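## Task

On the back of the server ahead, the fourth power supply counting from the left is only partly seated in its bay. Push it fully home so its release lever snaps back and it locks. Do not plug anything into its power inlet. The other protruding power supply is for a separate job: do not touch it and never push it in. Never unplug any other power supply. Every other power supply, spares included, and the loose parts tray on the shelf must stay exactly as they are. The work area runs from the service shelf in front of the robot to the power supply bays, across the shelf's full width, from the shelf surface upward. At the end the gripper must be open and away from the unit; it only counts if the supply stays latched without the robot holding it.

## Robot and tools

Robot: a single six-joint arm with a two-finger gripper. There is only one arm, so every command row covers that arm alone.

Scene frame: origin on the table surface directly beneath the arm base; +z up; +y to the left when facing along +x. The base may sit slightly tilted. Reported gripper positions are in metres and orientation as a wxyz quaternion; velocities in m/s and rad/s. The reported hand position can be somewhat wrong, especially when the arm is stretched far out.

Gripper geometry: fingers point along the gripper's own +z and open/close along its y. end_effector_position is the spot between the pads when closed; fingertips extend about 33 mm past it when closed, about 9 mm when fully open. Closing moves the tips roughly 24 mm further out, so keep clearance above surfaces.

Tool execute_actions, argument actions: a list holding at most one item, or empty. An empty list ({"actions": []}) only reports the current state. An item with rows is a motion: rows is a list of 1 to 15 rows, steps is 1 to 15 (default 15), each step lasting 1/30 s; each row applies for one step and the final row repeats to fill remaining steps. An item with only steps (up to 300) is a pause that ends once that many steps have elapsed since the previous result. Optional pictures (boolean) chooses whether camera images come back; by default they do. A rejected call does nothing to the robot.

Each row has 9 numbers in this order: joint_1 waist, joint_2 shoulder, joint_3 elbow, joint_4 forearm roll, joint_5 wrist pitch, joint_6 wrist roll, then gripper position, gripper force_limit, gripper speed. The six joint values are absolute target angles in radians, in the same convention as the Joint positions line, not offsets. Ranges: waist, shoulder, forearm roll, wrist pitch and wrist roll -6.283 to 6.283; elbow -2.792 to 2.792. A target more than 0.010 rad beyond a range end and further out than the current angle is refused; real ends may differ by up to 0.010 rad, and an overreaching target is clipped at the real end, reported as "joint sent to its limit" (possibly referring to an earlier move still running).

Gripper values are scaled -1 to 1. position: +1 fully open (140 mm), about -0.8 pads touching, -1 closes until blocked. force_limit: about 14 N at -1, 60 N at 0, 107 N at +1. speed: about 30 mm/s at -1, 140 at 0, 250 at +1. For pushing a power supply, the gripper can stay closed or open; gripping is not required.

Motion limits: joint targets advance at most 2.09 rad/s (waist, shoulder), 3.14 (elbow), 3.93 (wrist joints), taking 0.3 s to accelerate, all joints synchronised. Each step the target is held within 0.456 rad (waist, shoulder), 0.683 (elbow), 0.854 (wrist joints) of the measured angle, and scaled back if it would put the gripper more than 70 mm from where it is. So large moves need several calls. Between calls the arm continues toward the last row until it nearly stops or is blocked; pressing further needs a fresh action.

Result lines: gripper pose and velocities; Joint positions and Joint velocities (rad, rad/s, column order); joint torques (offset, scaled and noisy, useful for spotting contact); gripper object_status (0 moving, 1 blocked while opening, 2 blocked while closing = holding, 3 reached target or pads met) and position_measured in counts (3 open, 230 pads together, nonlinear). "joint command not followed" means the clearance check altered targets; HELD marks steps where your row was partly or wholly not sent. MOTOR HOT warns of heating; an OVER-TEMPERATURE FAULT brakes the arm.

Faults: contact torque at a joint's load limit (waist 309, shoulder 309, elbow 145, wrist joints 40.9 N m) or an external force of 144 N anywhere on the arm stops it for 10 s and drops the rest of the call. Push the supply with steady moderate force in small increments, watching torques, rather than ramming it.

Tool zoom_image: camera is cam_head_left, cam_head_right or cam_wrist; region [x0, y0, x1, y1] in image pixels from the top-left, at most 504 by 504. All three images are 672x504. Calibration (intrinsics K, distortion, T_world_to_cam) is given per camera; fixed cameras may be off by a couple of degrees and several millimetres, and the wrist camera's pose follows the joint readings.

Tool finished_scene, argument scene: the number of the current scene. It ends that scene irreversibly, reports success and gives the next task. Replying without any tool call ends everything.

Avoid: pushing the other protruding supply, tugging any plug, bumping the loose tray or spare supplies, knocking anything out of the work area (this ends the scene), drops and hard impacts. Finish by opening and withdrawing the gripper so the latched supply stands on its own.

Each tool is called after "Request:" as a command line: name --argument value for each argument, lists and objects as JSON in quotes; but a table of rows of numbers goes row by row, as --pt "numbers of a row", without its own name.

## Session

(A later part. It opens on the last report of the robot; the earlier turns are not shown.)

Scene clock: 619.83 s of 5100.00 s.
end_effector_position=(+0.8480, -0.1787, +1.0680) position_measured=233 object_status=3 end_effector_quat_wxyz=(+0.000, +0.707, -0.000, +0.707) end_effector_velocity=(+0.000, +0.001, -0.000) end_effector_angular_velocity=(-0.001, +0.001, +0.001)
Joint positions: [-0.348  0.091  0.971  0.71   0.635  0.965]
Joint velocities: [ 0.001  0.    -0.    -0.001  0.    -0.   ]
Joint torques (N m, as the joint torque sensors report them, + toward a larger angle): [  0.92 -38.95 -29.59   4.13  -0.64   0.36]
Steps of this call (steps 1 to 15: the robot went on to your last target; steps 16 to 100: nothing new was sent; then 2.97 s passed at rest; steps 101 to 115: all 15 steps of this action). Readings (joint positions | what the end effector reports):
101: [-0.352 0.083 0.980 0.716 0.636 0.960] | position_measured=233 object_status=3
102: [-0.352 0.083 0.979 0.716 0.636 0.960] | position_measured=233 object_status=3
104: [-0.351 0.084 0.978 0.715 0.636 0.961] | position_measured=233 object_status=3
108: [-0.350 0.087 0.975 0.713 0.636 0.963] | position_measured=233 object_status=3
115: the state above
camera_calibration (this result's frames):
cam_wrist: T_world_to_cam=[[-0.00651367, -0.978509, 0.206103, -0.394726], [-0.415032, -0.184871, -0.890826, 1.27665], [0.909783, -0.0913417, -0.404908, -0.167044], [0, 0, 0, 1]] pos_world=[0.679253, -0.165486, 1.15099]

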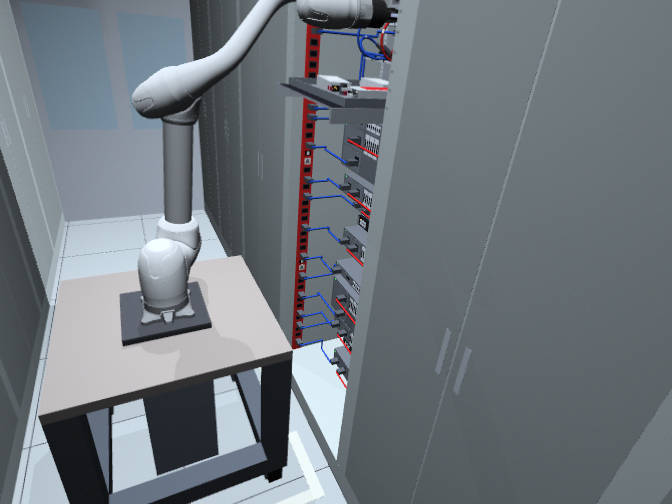

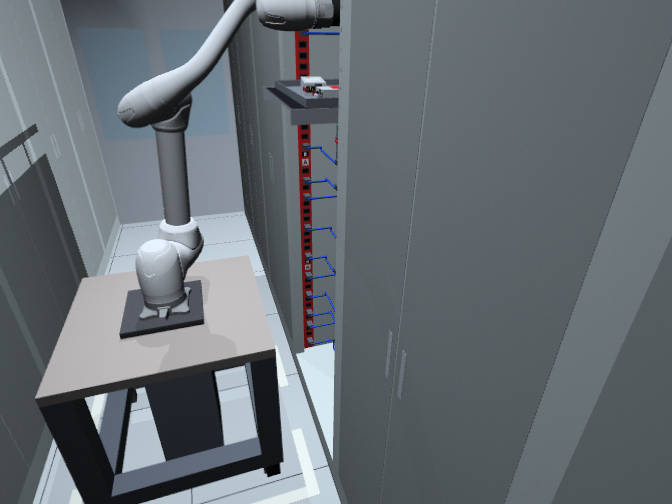

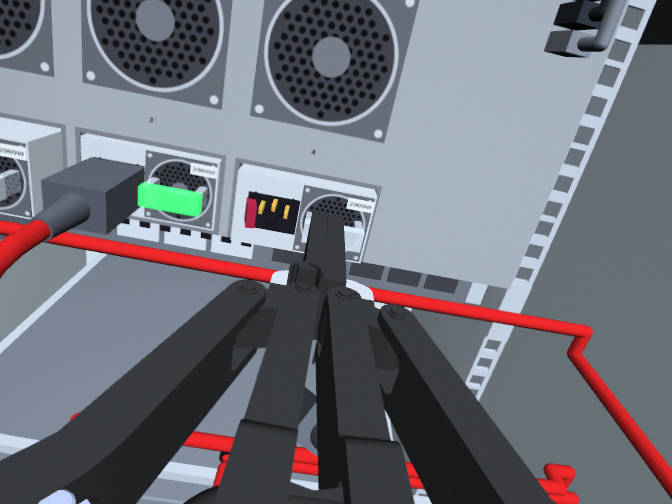

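Request:
execute_actions --actions '[{"rows": [[-0.34811, 0.09121, 0.97011, 0.70980, 0.63485, 0.96561, -1, 0, 0], [-0.34790, 0.09169, 0.96956, 0.70946, 0.63478, 0.96591, -1, 0, 0], [-0.34768, 0.09218, 0.96902, 0.70911, 0.63470, 0.96621, -1, 0, 0], [-0.34747, 0.09266, 0.96847, 0.70877, 0.63463, 0.96651, -1, 0, 0], [-0.34726, 0.09315, 0.96793, 0.70842, 0.63455, 0.96681, -1, 0, 0], [-0.34705, 0.09364, 0.96738, 0.70808, 0.63447, 0.96711, -1, 0, 0], [-0.34684, 0.09412, 0.96684, 0.70773, 0.63440, 0.96741, -1, 0, 0], [-0.34663, 0.09461, 0.96630, 0.70739, 0.63432, 0.96771, -1, 0, 0], [-0.34641, 0.09509, 0.96575, 0.70704, 0.63425, 0.96802, -1, 0, 0], [-0.34620, 0.09558, 0.96521, 0.70670, 0.63417, 0.96832, -1, 0, 0]], "steps": 14}]'

Scene clock: 628.90 s of 5100.00 s.
end_effector_position=(+0.8510, -0.1787, +1.0680) position_measured=233 object_status=3 end_effector_quat_wxyz=(+0.000, +0.707, -0.000, +0.707) end_effector_velocity=(-0.000, +0.000, +0.000) end_effector_angular_velocity=(-0.001, -0.000, +0.000)
Joint positions: [-0.346  0.096  0.965  0.707  0.634  0.968]
Joint velocities: [ 0.    -0.    -0.     0.     0.    -0.001]
Joint torques (N m, as the joint torque sensors report them, + toward a larger angle): [  2.52 -39.48 -30.17   4.05  -0.68   0.32]
Steps of this call (steps 1 to 15: the robot went on to your last target; steps 16 to 100: nothing new was sent; then 5.27 s passed at rest; steps 101 to 114: all 14 steps of this action). Readings (joint positions | what the end effector reports):
101: [-0.348 0.091 0.971 0.710 0.635 0.965] | position_measured=233 object_status=3
102: [-0.348 0.091 0.970 0.710 0.635 0.965] | position_measured=233 object_status=3
104: [-0.348 0.092 0.969 0.709 0.635 0.966] | position_measured=233 object_status=3
108: [-0.347 0.094 0.967 0.708 0.635 0.967] | position_measured=233 object_status=3
114: the state above
camera_calibration (this result's frames):
cam_wrist: T_world_to_cam=[[-0.00650292, -0.97851, 0.206099, -0.394712], [-0.415039, -0.184872, -0.890823, 1.2779], [0.90978, -0.091332, -0.404917, -0.169761], [0, 0, 0, 1]] pos_world=[0.682256, -0.165486, 1.15099]

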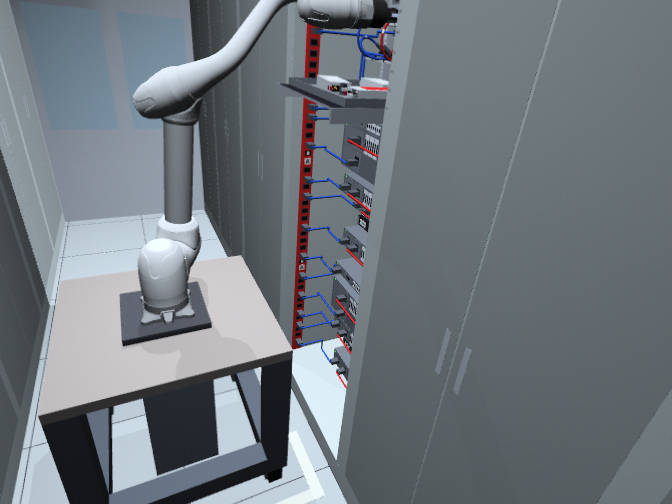

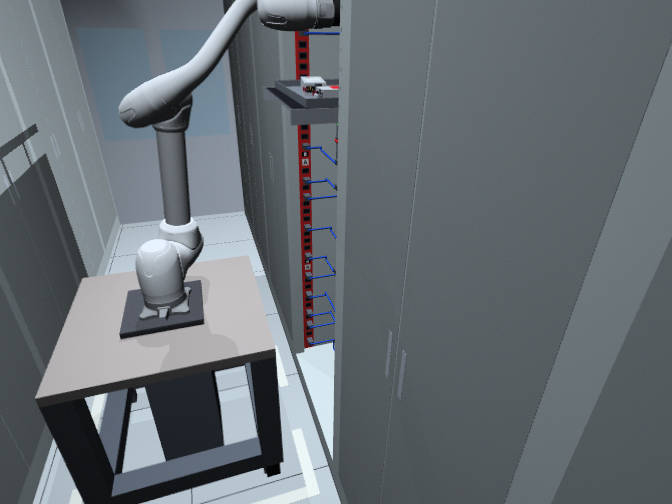

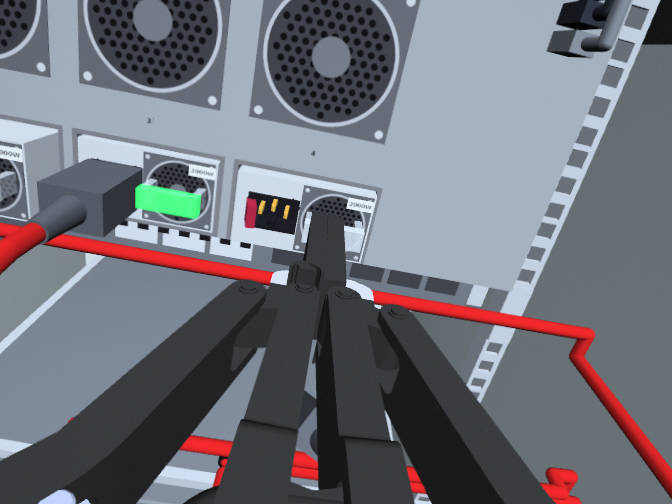

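Request:
zoom_image --camera "cam_wrist" --region '[180, 140, 320, 250]'

Region (180, 140, 320, 250) of cam_wrist's 672x504 image, scaled by 3.600, with more detail than that image has; it fills the top 396 rows of this view, and the rest is white.

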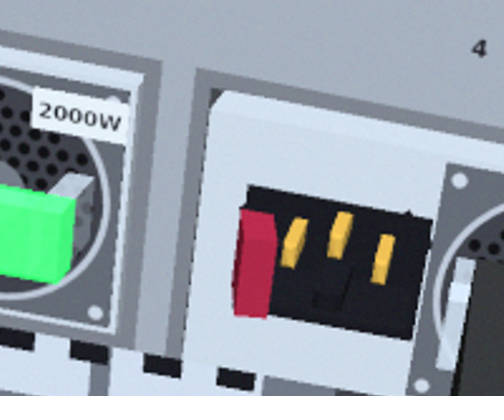

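Request:
execute_actions --actions '[{"rows": [[-0.34602, 0.09599, 0.96476, 0.70641, 0.63411, 0.96857, -1, 0, 0], [-0.34585, 0.09639, 0.96430, 0.70612, 0.63404, 0.96882, -1, 0, 0], [-0.34567, 0.09680, 0.96385, 0.70584, 0.63398, 0.96907, -1, 0, 0], [-0.34549, 0.09720, 0.96340, 0.70555, 0.63392, 0.96932, -1, 0, 0], [-0.34532, 0.09761, 0.96294, 0.70526, 0.63385, 0.96957, -1, 0, 0], [-0.34514, 0.09801, 0.96249, 0.70497, 0.63379, 0.96982, -1, 0, 0], [-0.34496, 0.09842, 0.96204, 0.70469, 0.63373, 0.97007, -1, 0, 0], [-0.34479, 0.09882, 0.96158, 0.70440, 0.63366, 0.97032, -1, 0, 0], [-0.34461, 0.09923, 0.96113, 0.70411, 0.63360, 0.97057, -1, 0, 0], [-0.34444, 0.09963, 0.96068, 0.70382, 0.63354, 0.97083, -1, 0, 0]], "steps": 14}]'

Scene clock: 636.30 s of 5100.00 s.
end_effector_position=(+0.8536, -0.1787, +1.0679) position_measured=233 object_status=3 end_effector_quat_wxyz=(+0.000, +0.707, -0.000, +0.707) end_effector_velocity=(+0.001, -0.001, -0.002) end_effector_angular_velocity=(+0.000, +0.002, -0.001)
Joint positions: [-0.344  0.1    0.961  0.704  0.634  0.971]
Joint velocities: [-0.001  0.001  0.001 -0.    -0.    -0.   ]
Joint torques (N m, as the joint torque sensors report them, + toward a larger angle): [  7.41 -30.18 -28.53   4.31  -1.5    0.45]
Steps of this call (steps 1 to 15: the robot went on to your last target; steps 16 to 100: nothing new was sent; then 3.60 s passed at rest; steps 101 to 114: all 14 steps of this action). Readings (joint positions | what the end effector reports):
101: [-0.346 0.096 0.965 0.707 0.634 0.968] | position_measured=233 object_status=3
102: [-0.346 0.096 0.965 0.707 0.634 0.968] | position_measured=233 object_status=3
104: [-0.346 0.097 0.964 0.706 0.634 0.969] | position_measured=233 object_status=3
108: [-0.345 0.098 0.962 0.705 0.634 0.970] | position_measured=233 object_status=3
114: the state above
camera_calibration (this result's frames):
cam_wrist: T_world_to_cam=[[-0.00648054, -0.978522, 0.206038, -0.394643], [-0.415108, -0.184818, -0.890802, 1.27892], [0.909749, -0.091301, -0.404995, -0.172038], [0, 0, 0, 1]] pos_world=[0.684846, -0.165506, 1.1509]

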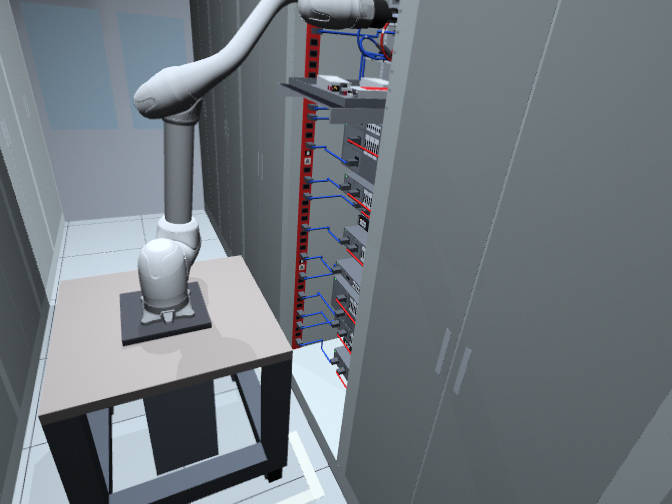

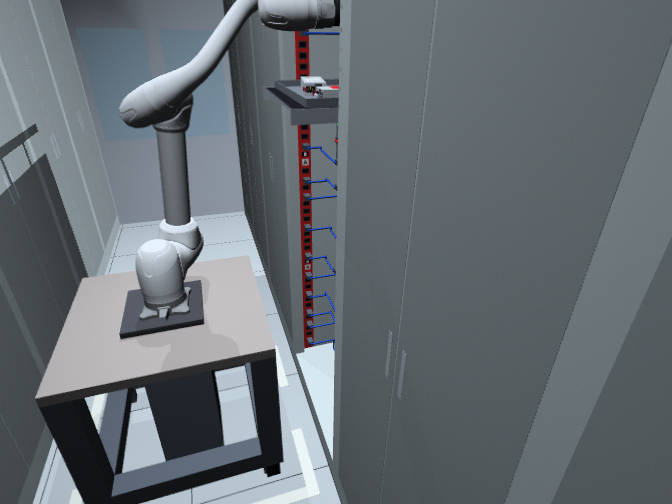

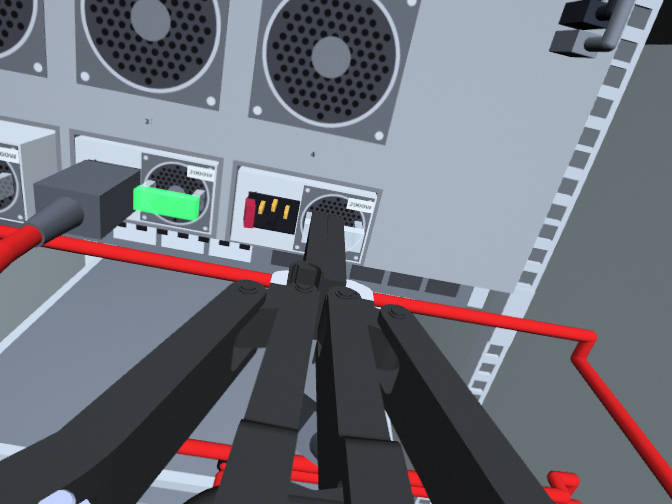

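Request:
execute_actions --actions '[{"rows": [[-0.34430, 0.09995, 0.96032, 0.70359, 0.63349, 0.97103, -1, 0, 0], [-0.34416, 0.10028, 0.95995, 0.70336, 0.63344, 0.97123, -1, 0, 0], [-0.34402, 0.10060, 0.95959, 0.70313, 0.63339, 0.97143, -1, 0, 0], [-0.34388, 0.10093, 0.95923, 0.70290, 0.63334, 0.97163, -1, 0, 0], [-0.34373, 0.10125, 0.95887, 0.70267, 0.63329, 0.97183, -1, 0, 0], [-0.34359, 0.10157, 0.95850, 0.70244, 0.63324, 0.97203, -1, 0, 0], [-0.34345, 0.10190, 0.95814, 0.70221, 0.63319, 0.97223, -1, 0, 0], [-0.34338, 0.10206, 0.95795, 0.70209, 0.63316, 0.97232, -1, 0, 0]], "steps": 13}]'

Scene clock: 641.50 s of 5100.00 s.
end_effector_position=(+0.8549, -0.1787, +1.0680) position_measured=233 object_status=3 end_effector_quat_wxyz=(+0.000, +0.707, -0.000, +0.707) end_effector_velocity=(+0.001, +0.000, -0.001) end_effector_angular_velocity=(+0.002, +0.001, +0.000)
Joint positions: [-0.343  0.102  0.958  0.702  0.633  0.972]
Joint velocities: [ 0.001  0.     0.002  0.    -0.001  0.001]
Joint torques (N m, as the joint torque sensors report them, + toward a larger angle): [  5.78 -27.01 -28.12   4.42  -2.66   0.37]
Steps of this call (steps 1 to 15: the robot went on to your last target; steps 16 to 100: nothing new was sent; then 1.43 s passed at rest; steps 101 to 113: all 13 steps of this action). Readings (joint positions | what the end effector reports):
101: [-0.344 0.100 0.961 0.704 0.634 0.971] | position_measured=233 object_status=3
102: [-0.344 0.100 0.961 0.704 0.634 0.971] | position_measured=233 object_status=3
104: [-0.344 0.100 0.960 0.703 0.634 0.971] | position_measured=233 object_status=3
108: [-0.344 0.101 0.958 0.702 0.633 0.972] | position_measured=233 object_status=3
113: the state above
camera_calibration (this result's frames):
cam_wrist: T_world_to_cam=[[-0.00653113, -0.978503, 0.20613, -0.394694], [-0.414998, -0.184892, -0.890837, 1.27955], [0.909799, -0.0913617, -0.404869, -0.173401], [0, 0, 0, 1]] pos_world=[0.686193, -0.165473, 1.15102]

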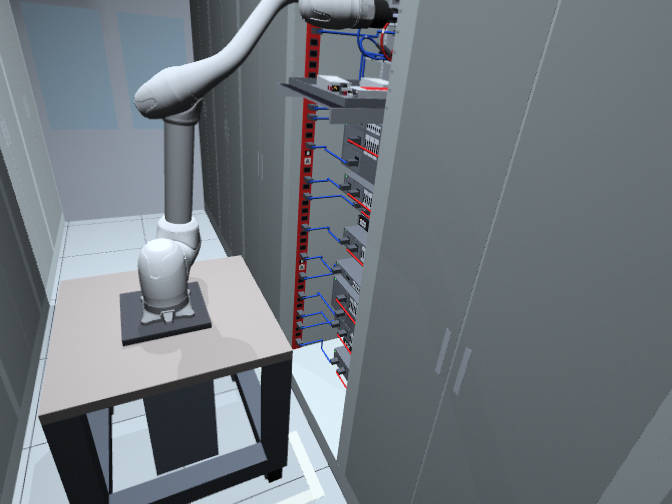

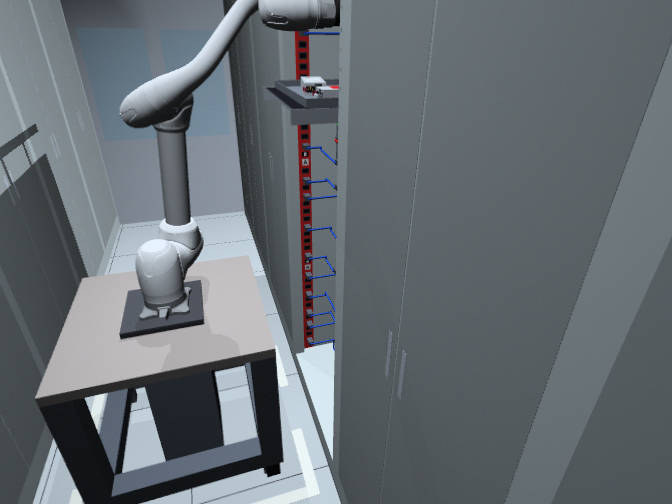

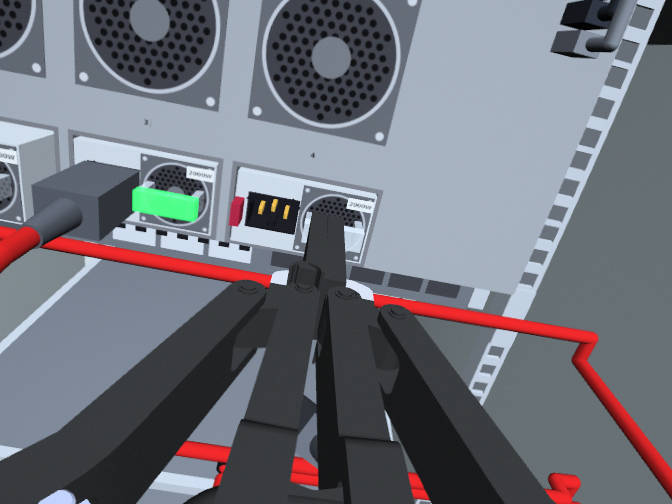

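Request:
zoom_image --camera "cam_wrist" --region '[180, 140, 320, 250]'

Region (180, 140, 320, 250) of cam_wrist's 672x504 image, scaled by 3.600, with more detail than that image has; it fills the top 396 rows of this view, and the rest is white.

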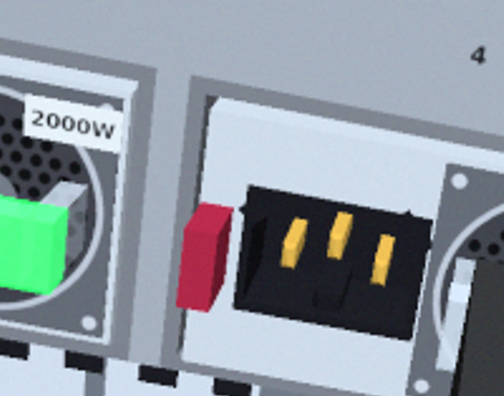

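Request:
execute_actions --actions '[{"rows": [[-0.34331, 0.10222, 0.95777, 0.70197, 0.63313, 0.97242, -1, 0, 0], [-0.34324, 0.10238, 0.95759, 0.70186, 0.63311, 0.97252, -1, 0, 0], [-0.34317, 0.10255, 0.95741, 0.70174, 0.63308, 0.97262, -1, 0, 0], [-0.34310, 0.10271, 0.95722, 0.70163, 0.63306, 0.97272, -1, 0, 0]], "steps": 10}]' --pictures false

Scene clock: 649.47 s of 5100.00 s.
end_effector_position=(+0.8554, -0.1787, +1.0679) position_measured=233 object_status=3 end_effector_quat_wxyz=(+0.000, +0.707, -0.000, +0.707) end_effector_velocity=(-0.000, +0.000, -0.000) end_effector_angular_velocity=(-0.001, -0.000, +0.000)
Joint positions: [-0.343  0.103  0.957  0.702  0.633  0.973]
Joint velocities: [ 0.    -0.     0.     0.    -0.    -0.001]
Joint torques (N m, as the joint torque sensors report them, + toward a larger angle): [  4.2  -28.35 -28.63   4.33  -2.31   0.15]
Steps of this call (steps 1 to 15: the robot went on to your last target; steps 16 to 100: nothing new was sent; then 4.30 s passed at rest; steps 101 to 110: all 10 steps of this action). Readings (joint positions | what the end effector reports):
101: [-0.343 0.102 0.958 0.702 0.633 0.972] | position_measured=233 object_status=3
102: [-0.343 0.102 0.958 0.702 0.633 0.972] | position_measured=233 object_status=3
104: [-0.343 0.102 0.958 0.702 0.633 0.973] | position_measured=233 object_status=3
108: [-0.343 0.103 0.957 0.702 0.633 0.973] | position_measured=233 object_status=3
110: the state above

Request:
execute_actions --actions '[{"rows": [[-0.34303, 0.10287, 0.95704, 0.70151, 0.63303, 0.97282, -1, 0, 0], [-0.34296, 0.10303, 0.95686, 0.70140, 0.63301, 0.97292, -1, 0, 0], [-0.34289, 0.10320, 0.95668, 0.70128, 0.63298, 0.97302, -1, 0, 0], [-0.34282, 0.10336, 0.95650, 0.70117, 0.63296, 0.97312, -1, 0, 0], [-0.34275, 0.10352, 0.95631, 0.70105, 0.63293, 0.97322, -1, 0, 0]], "steps": 11}]' --pictures false

Scene clock: 652.90 s of 5100.00 s.
end_effector_position=(+0.8558, -0.1786, +1.0680) position_measured=233 object_status=3 end_effector_quat_wxyz=(+0.000, +0.707, -0.000, +0.707) end_effector_velocity=(-0.000, +0.000, -0.001) end_effector_angular_velocity=(-0.000, +0.002, +0.001)
Joint positions: [-0.343  0.103  0.956  0.701  0.633  0.973]
Joint velocities: [-0.    -0.     0.001 -0.001  0.002  0.   ]
Joint torques (N m, as the joint torque sensors report them, + toward a larger angle): [  6.42 -26.05 -27.82   4.27  -2.48   0.43]
Steps of this call (steps 1 to 15: the robot went on to your last target; steps 16 to 92: nothing new was sent; steps 93 to 103: all 11 steps of this action). Readings (joint positions | what the end effector reports):
93: [-0.343 0.103 0.957 0.702 0.633 0.973] | position_measured=233 object_status=3
94: [-0.343 0.103 0.957 0.702 0.633 0.973] | position_measured=233 object_status=3
96: [-0.343 0.103 0.957 0.701 0.633 0.973] | position_measured=233 object_status=3
100: [-0.343 0.103 0.956 0.701 0.633 0.973] | position_measured=233 object_status=3
103: the state above

Request:
execute_actions --actions '[{"rows": [[-0.34268, 0.10368, 0.95613, 0.70094, 0.63291, 0.97332, -1, 0, 0], [-0.34261, 0.10385, 0.95595, 0.70082, 0.63288, 0.97342, -1, 0, 0], [-0.34254, 0.10401, 0.95577, 0.70071, 0.63286, 0.97352, -1, 0, 0], [-0.34247, 0.10417, 0.95558, 0.70059, 0.63283, 0.97362, -1, 0, 0], [-0.34240, 0.10433, 0.95540, 0.70048, 0.63281, 0.97372, -1, 0, 0]], "steps": 11}]' --pictures false

Scene clock: 657.03 s of 5100.00 s.
end_effector_position=(+0.8562, -0.1786, +1.0681) position_measured=233 object_status=3 end_effector_quat_wxyz=(+0.000, +0.707, +0.000, +0.707) end_effector_velocity=(-0.000, -0.002, +0.001) end_effector_angular_velocity=(-0.001, -0.002, -0.002)
Joint positions: [-0.342  0.104  0.955  0.701  0.633  0.974]
Joint velocities: [-0.002  0.001 -0.002 -0.    -0.     0.   ]
Joint torques (N m, as the joint torque sensors report them, + toward a larger angle): [  3.39 -11.74 -27.15   4.17  -5.85   0.25]
Steps of this call (steps 1 to 15: the robot went on to your last target; steps 16 to 100: nothing new was sent; then 0.43 s passed at rest; steps 101 to 111: all 11 steps of this action). Readings (joint positions | what the end effector reports):
101: [-0.343 0.104 0.956 0.701 0.633 0.973] | position_measured=233 object_status=3
102: [-0.343 0.104 0.956 0.701 0.633 0.973] | position_measured=233 object_status=3
104: [-0.343 0.104 0.956 0.701 0.633 0.973] | position_measured=233 object_status=3
108: [-0.342 0.104 0.955 0.701 0.633 0.974] | position_measured=233 object_status=3
111: the state above

Request:
execute_actions --actions '[{"rows": [[-0.34310, 0.10271, 0.95722, 0.70163, 0.63306, 0.97272, -1, 0, 0], [-0.34444, 0.09963, 0.96068, 0.70382, 0.63354, 0.97083, -1, 0, 0], [-0.34620, 0.09558, 0.96521, 0.70670, 0.63417, 0.96832, -1, 0, 0], [-0.34903, 0.08910, 0.97246, 0.71130, 0.63518, 0.96430, -1, 0, 0], [-0.35249, 0.08138, 0.98102, 0.71681, 0.63654, 0.95955, -1, 0, 0], [-0.35776, 0.06987, 0.99368, 0.72506, 0.63871, 0.95247, -1, 0, 0], [-0.36453, 0.05601, 1.00851, 0.73509, 0.64195, 0.94404, -1, 0, 0], [-0.37157, 0.04159, 1.02395, 0.74553, 0.64533, 0.93527, -1, 0, 0], [-0.6749, -0.2283, 1.2153, 1.0129, 0.8953, 0.7843, -1, 0, 0]], "steps": 15}]' --pictures false

Request:
execute_actions --actions '[{"steps": 20}]'

Scene clock: 661.27 s of 5100.00 s.
end_effector_position=(+0.7373, -0.1976, +1.0811) position_measured=233 object_status=3 end_effector_quat_wxyz=(-0.000, +0.709, -0.005, +0.705) end_effector_velocity=(-0.500, -0.059, +0.064) end_effector_angular_velocity=(+0.015, +0.011, -0.015)
Joint positions: [-0.479 -0.053  1.087  0.84   0.733  0.883]
Joint velocities: [-0.667 -0.608  0.427  0.589  0.547 -0.335]
Joint torques (N m, as the joint torque sensors report them, + toward a larger angle): [ -3.16 -35.9  -34.48   3.39  -2.29   0.43]
Steps of this call (steps 1 to 15: the robot went on to your last target; steps 16 to 100: nothing new was sent; then 0.40 s passed at rest; steps 101 to 115: all 15 steps of this action). Readings (joint positions | what the end effector reports):
101: [-0.342 0.104 0.955 0.700 0.633 0.974] | position_measured=233 object_status=3
102: [-0.342 0.104 0.956 0.701 0.633 0.974] | position_measured=233 object_status=3
104: [-0.344 0.100 0.962 0.704 0.633 0.971] | position_measured=233 object_status=3
108: [-0.357 0.072 0.992 0.724 0.638 0.954] | position_measured=233 object_status=3
115: the state above

Scene clock: 661.93 s of 5100.00 s.
end_effector_position=(+0.6001, -0.1901, +1.0899) position_measured=233 object_status=3 end_effector_quat_wxyz=(+0.000, +0.707, -0.000, +0.707) end_effector_velocity=(-0.001, -0.000, -0.000) end_effector_angular_velocity=(-0.001, +0.001, -0.001)
Joint positions: [-0.675 -0.228  1.215  1.013  0.895  0.784]
Joint velocities: [-0.001 -0.     0.    -0.     0.001 -0.   ]
Joint torques (N m, as the joint torque sensors report them, + toward a larger angle): [ -1.75 -13.49 -32.08   3.59  -2.21   0.31]
Steps of this call (steps 1 to 20: the robot went on to your last target). Readings (joint positions | what the end effector reports):
1: [-0.501 -0.073 1.102 0.860 0.752 0.871] | position_measured=233 object_status=3
2: [-0.524 -0.094 1.117 0.881 0.771 0.860] | position_measured=233 object_status=3
4: [-0.571 -0.135 1.148 0.922 0.809 0.836] | position_measured=233 object_status=3
8: [-0.658 -0.214 1.204 0.998 0.882 0.793] | position_measured=233 object_status=3
20: the state above
camera_calibration (this result's frames):
cam_wrist: T_world_to_cam=[[-0.006507, -0.978516, 0.20607, -0.412008], [-0.415174, -0.18483, -0.890768, 1.19126], [0.909719, -0.0913513, -0.405052, 0.0665219], [0, 0, 0, 1]] pos_world=[0.431383, -0.176899, 1.17298]

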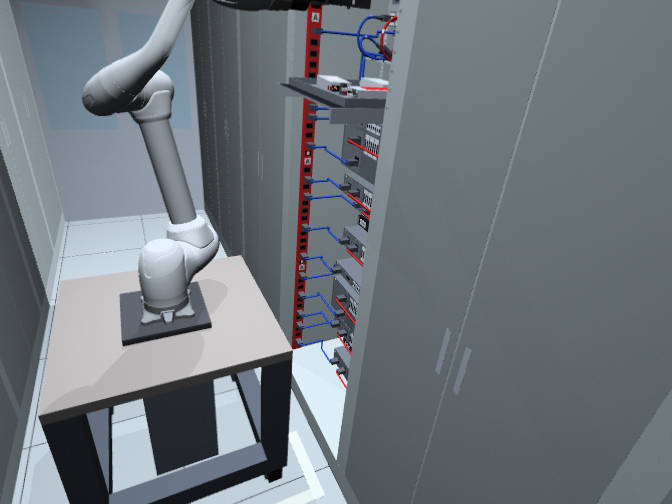

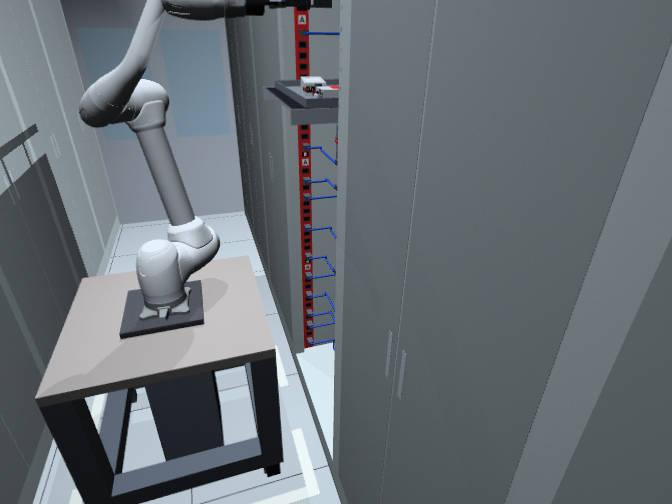

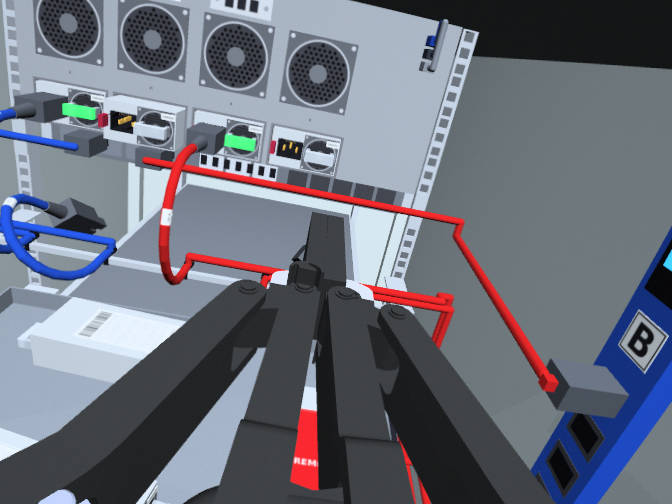

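Request:
execute_actions --actions '[{"rows": [[0.05, -0.55, 1.45, 0.0, 0.671, 1.571, 1, 0, 0]], "steps": 15}]' --pictures false

Request:
execute_actions --actions '[{"steps": 25}]'

Scene clock: 665.47 s of 5100.00 s.
end_effector_position=(+0.5160, -0.0448, +1.0496) position_measured=132 object_status=0 end_effector_quat_wxyz=(+0.017, +0.731, -0.032, +0.681) end_effector_velocity=(-0.211, +0.351, -0.016) end_effector_angular_velocity=(-0.087, -0.115, +0.208)
Joint positions: [-0.259 -0.442  1.371  0.357  0.747  1.305]
Joint velocities: [ 1.12  -0.393  0.286 -1.284 -0.272  0.953]
Joint torques (N m, as the joint torque sensors report them, + toward a larger angle): [ -3.82   6.21 -34.26   4.17  -3.04   0.65]
Steps of this call (steps 1 to 15: the robot went on to your last target; steps 16 to 91: nothing new was sent; steps 92 to 106: all 15 steps of this action). Readings (joint positions | what the end effector reports):
92: [-0.675 -0.228 1.215 1.013 0.895 0.784] | position_measured=233 object_status=0
93: [-0.672 -0.231 1.217 1.006 0.894 0.790] | position_measured=233 object_status=0
95: [-0.642 -0.251 1.233 0.950 0.879 0.842] | position_measured=215 object_status=0
99: [-0.515 -0.334 1.292 0.713 0.822 1.042] | position_measured=185 object_status=0
106: the state above

Scene clock: 666.30 s of 5100.00 s.
end_effector_position=(+0.4467, +0.0351, +1.0539) position_measured=3 object_status=3 end_effector_quat_wxyz=(-0.000, +0.707, +0.000, +0.707) end_effector_velocity=(-0.001, -0.000, +0.002) end_effector_angular_velocity=(-0.001, -0.003, -0.001)
Joint positions: [ 0.05  -0.55   1.45   0.     0.671  1.571]
Joint velocities: [-0.001 -0.    -0.002 -0.    -0.    -0.   ]
Joint torques (N m, as the joint torque sensors report them, + toward a larger angle): [ -2.23  17.94 -33.06   3.57  -3.04   0.38]
Steps of this call (steps 1 to 25: the robot went on to your last target). Readings (joint positions | what the end effector reports):
1: [-0.221 -0.455 1.380 0.314 0.737 1.338] | position_measured=124 object_status=0
2: [-0.183 -0.468 1.390 0.269 0.728 1.371] | position_measured=116 object_status=0
4: [-0.105 -0.496 1.410 0.179 0.709 1.438] | position_measured=101 object_status=0
8: [0.024 -0.541 1.443 0.031 0.678 1.548] | position_measured=71 object_status=0
25: the state above
camera_calibration (this result's frames):
cam_wrist: T_world_to_cam=[[-0.00522812, -0.978556, 0.205914, -0.1856], [-0.415056, -0.185218, -0.890743, 1.13705], [0.909781, -0.0901228, -0.405187, 0.212146], [0, 0, 0, 1]] pos_world=[0.277963, 0.0481017, 1.137]

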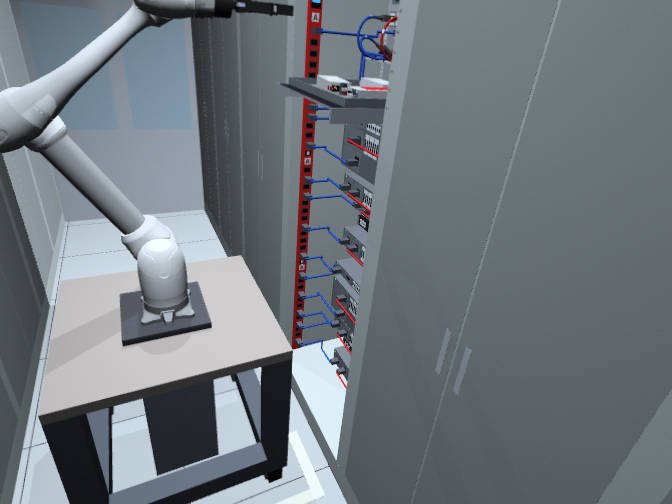

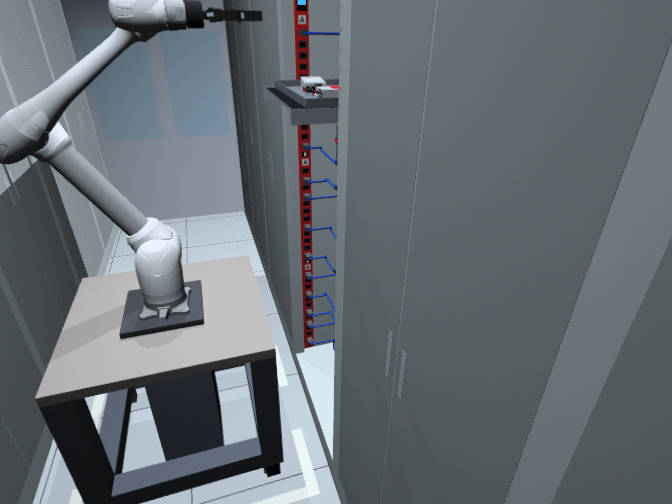

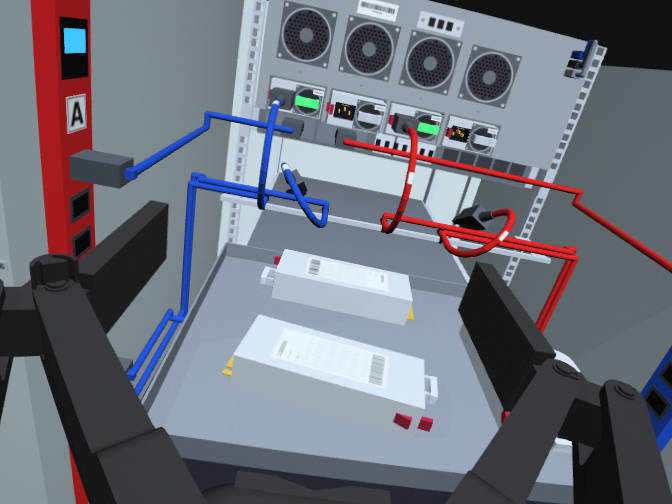

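Everything else is unchanged and PSU 4 is seated and latched. Finishing scene 1.

Request:
finished_scene --scene 1

The scene is finished: the task was done.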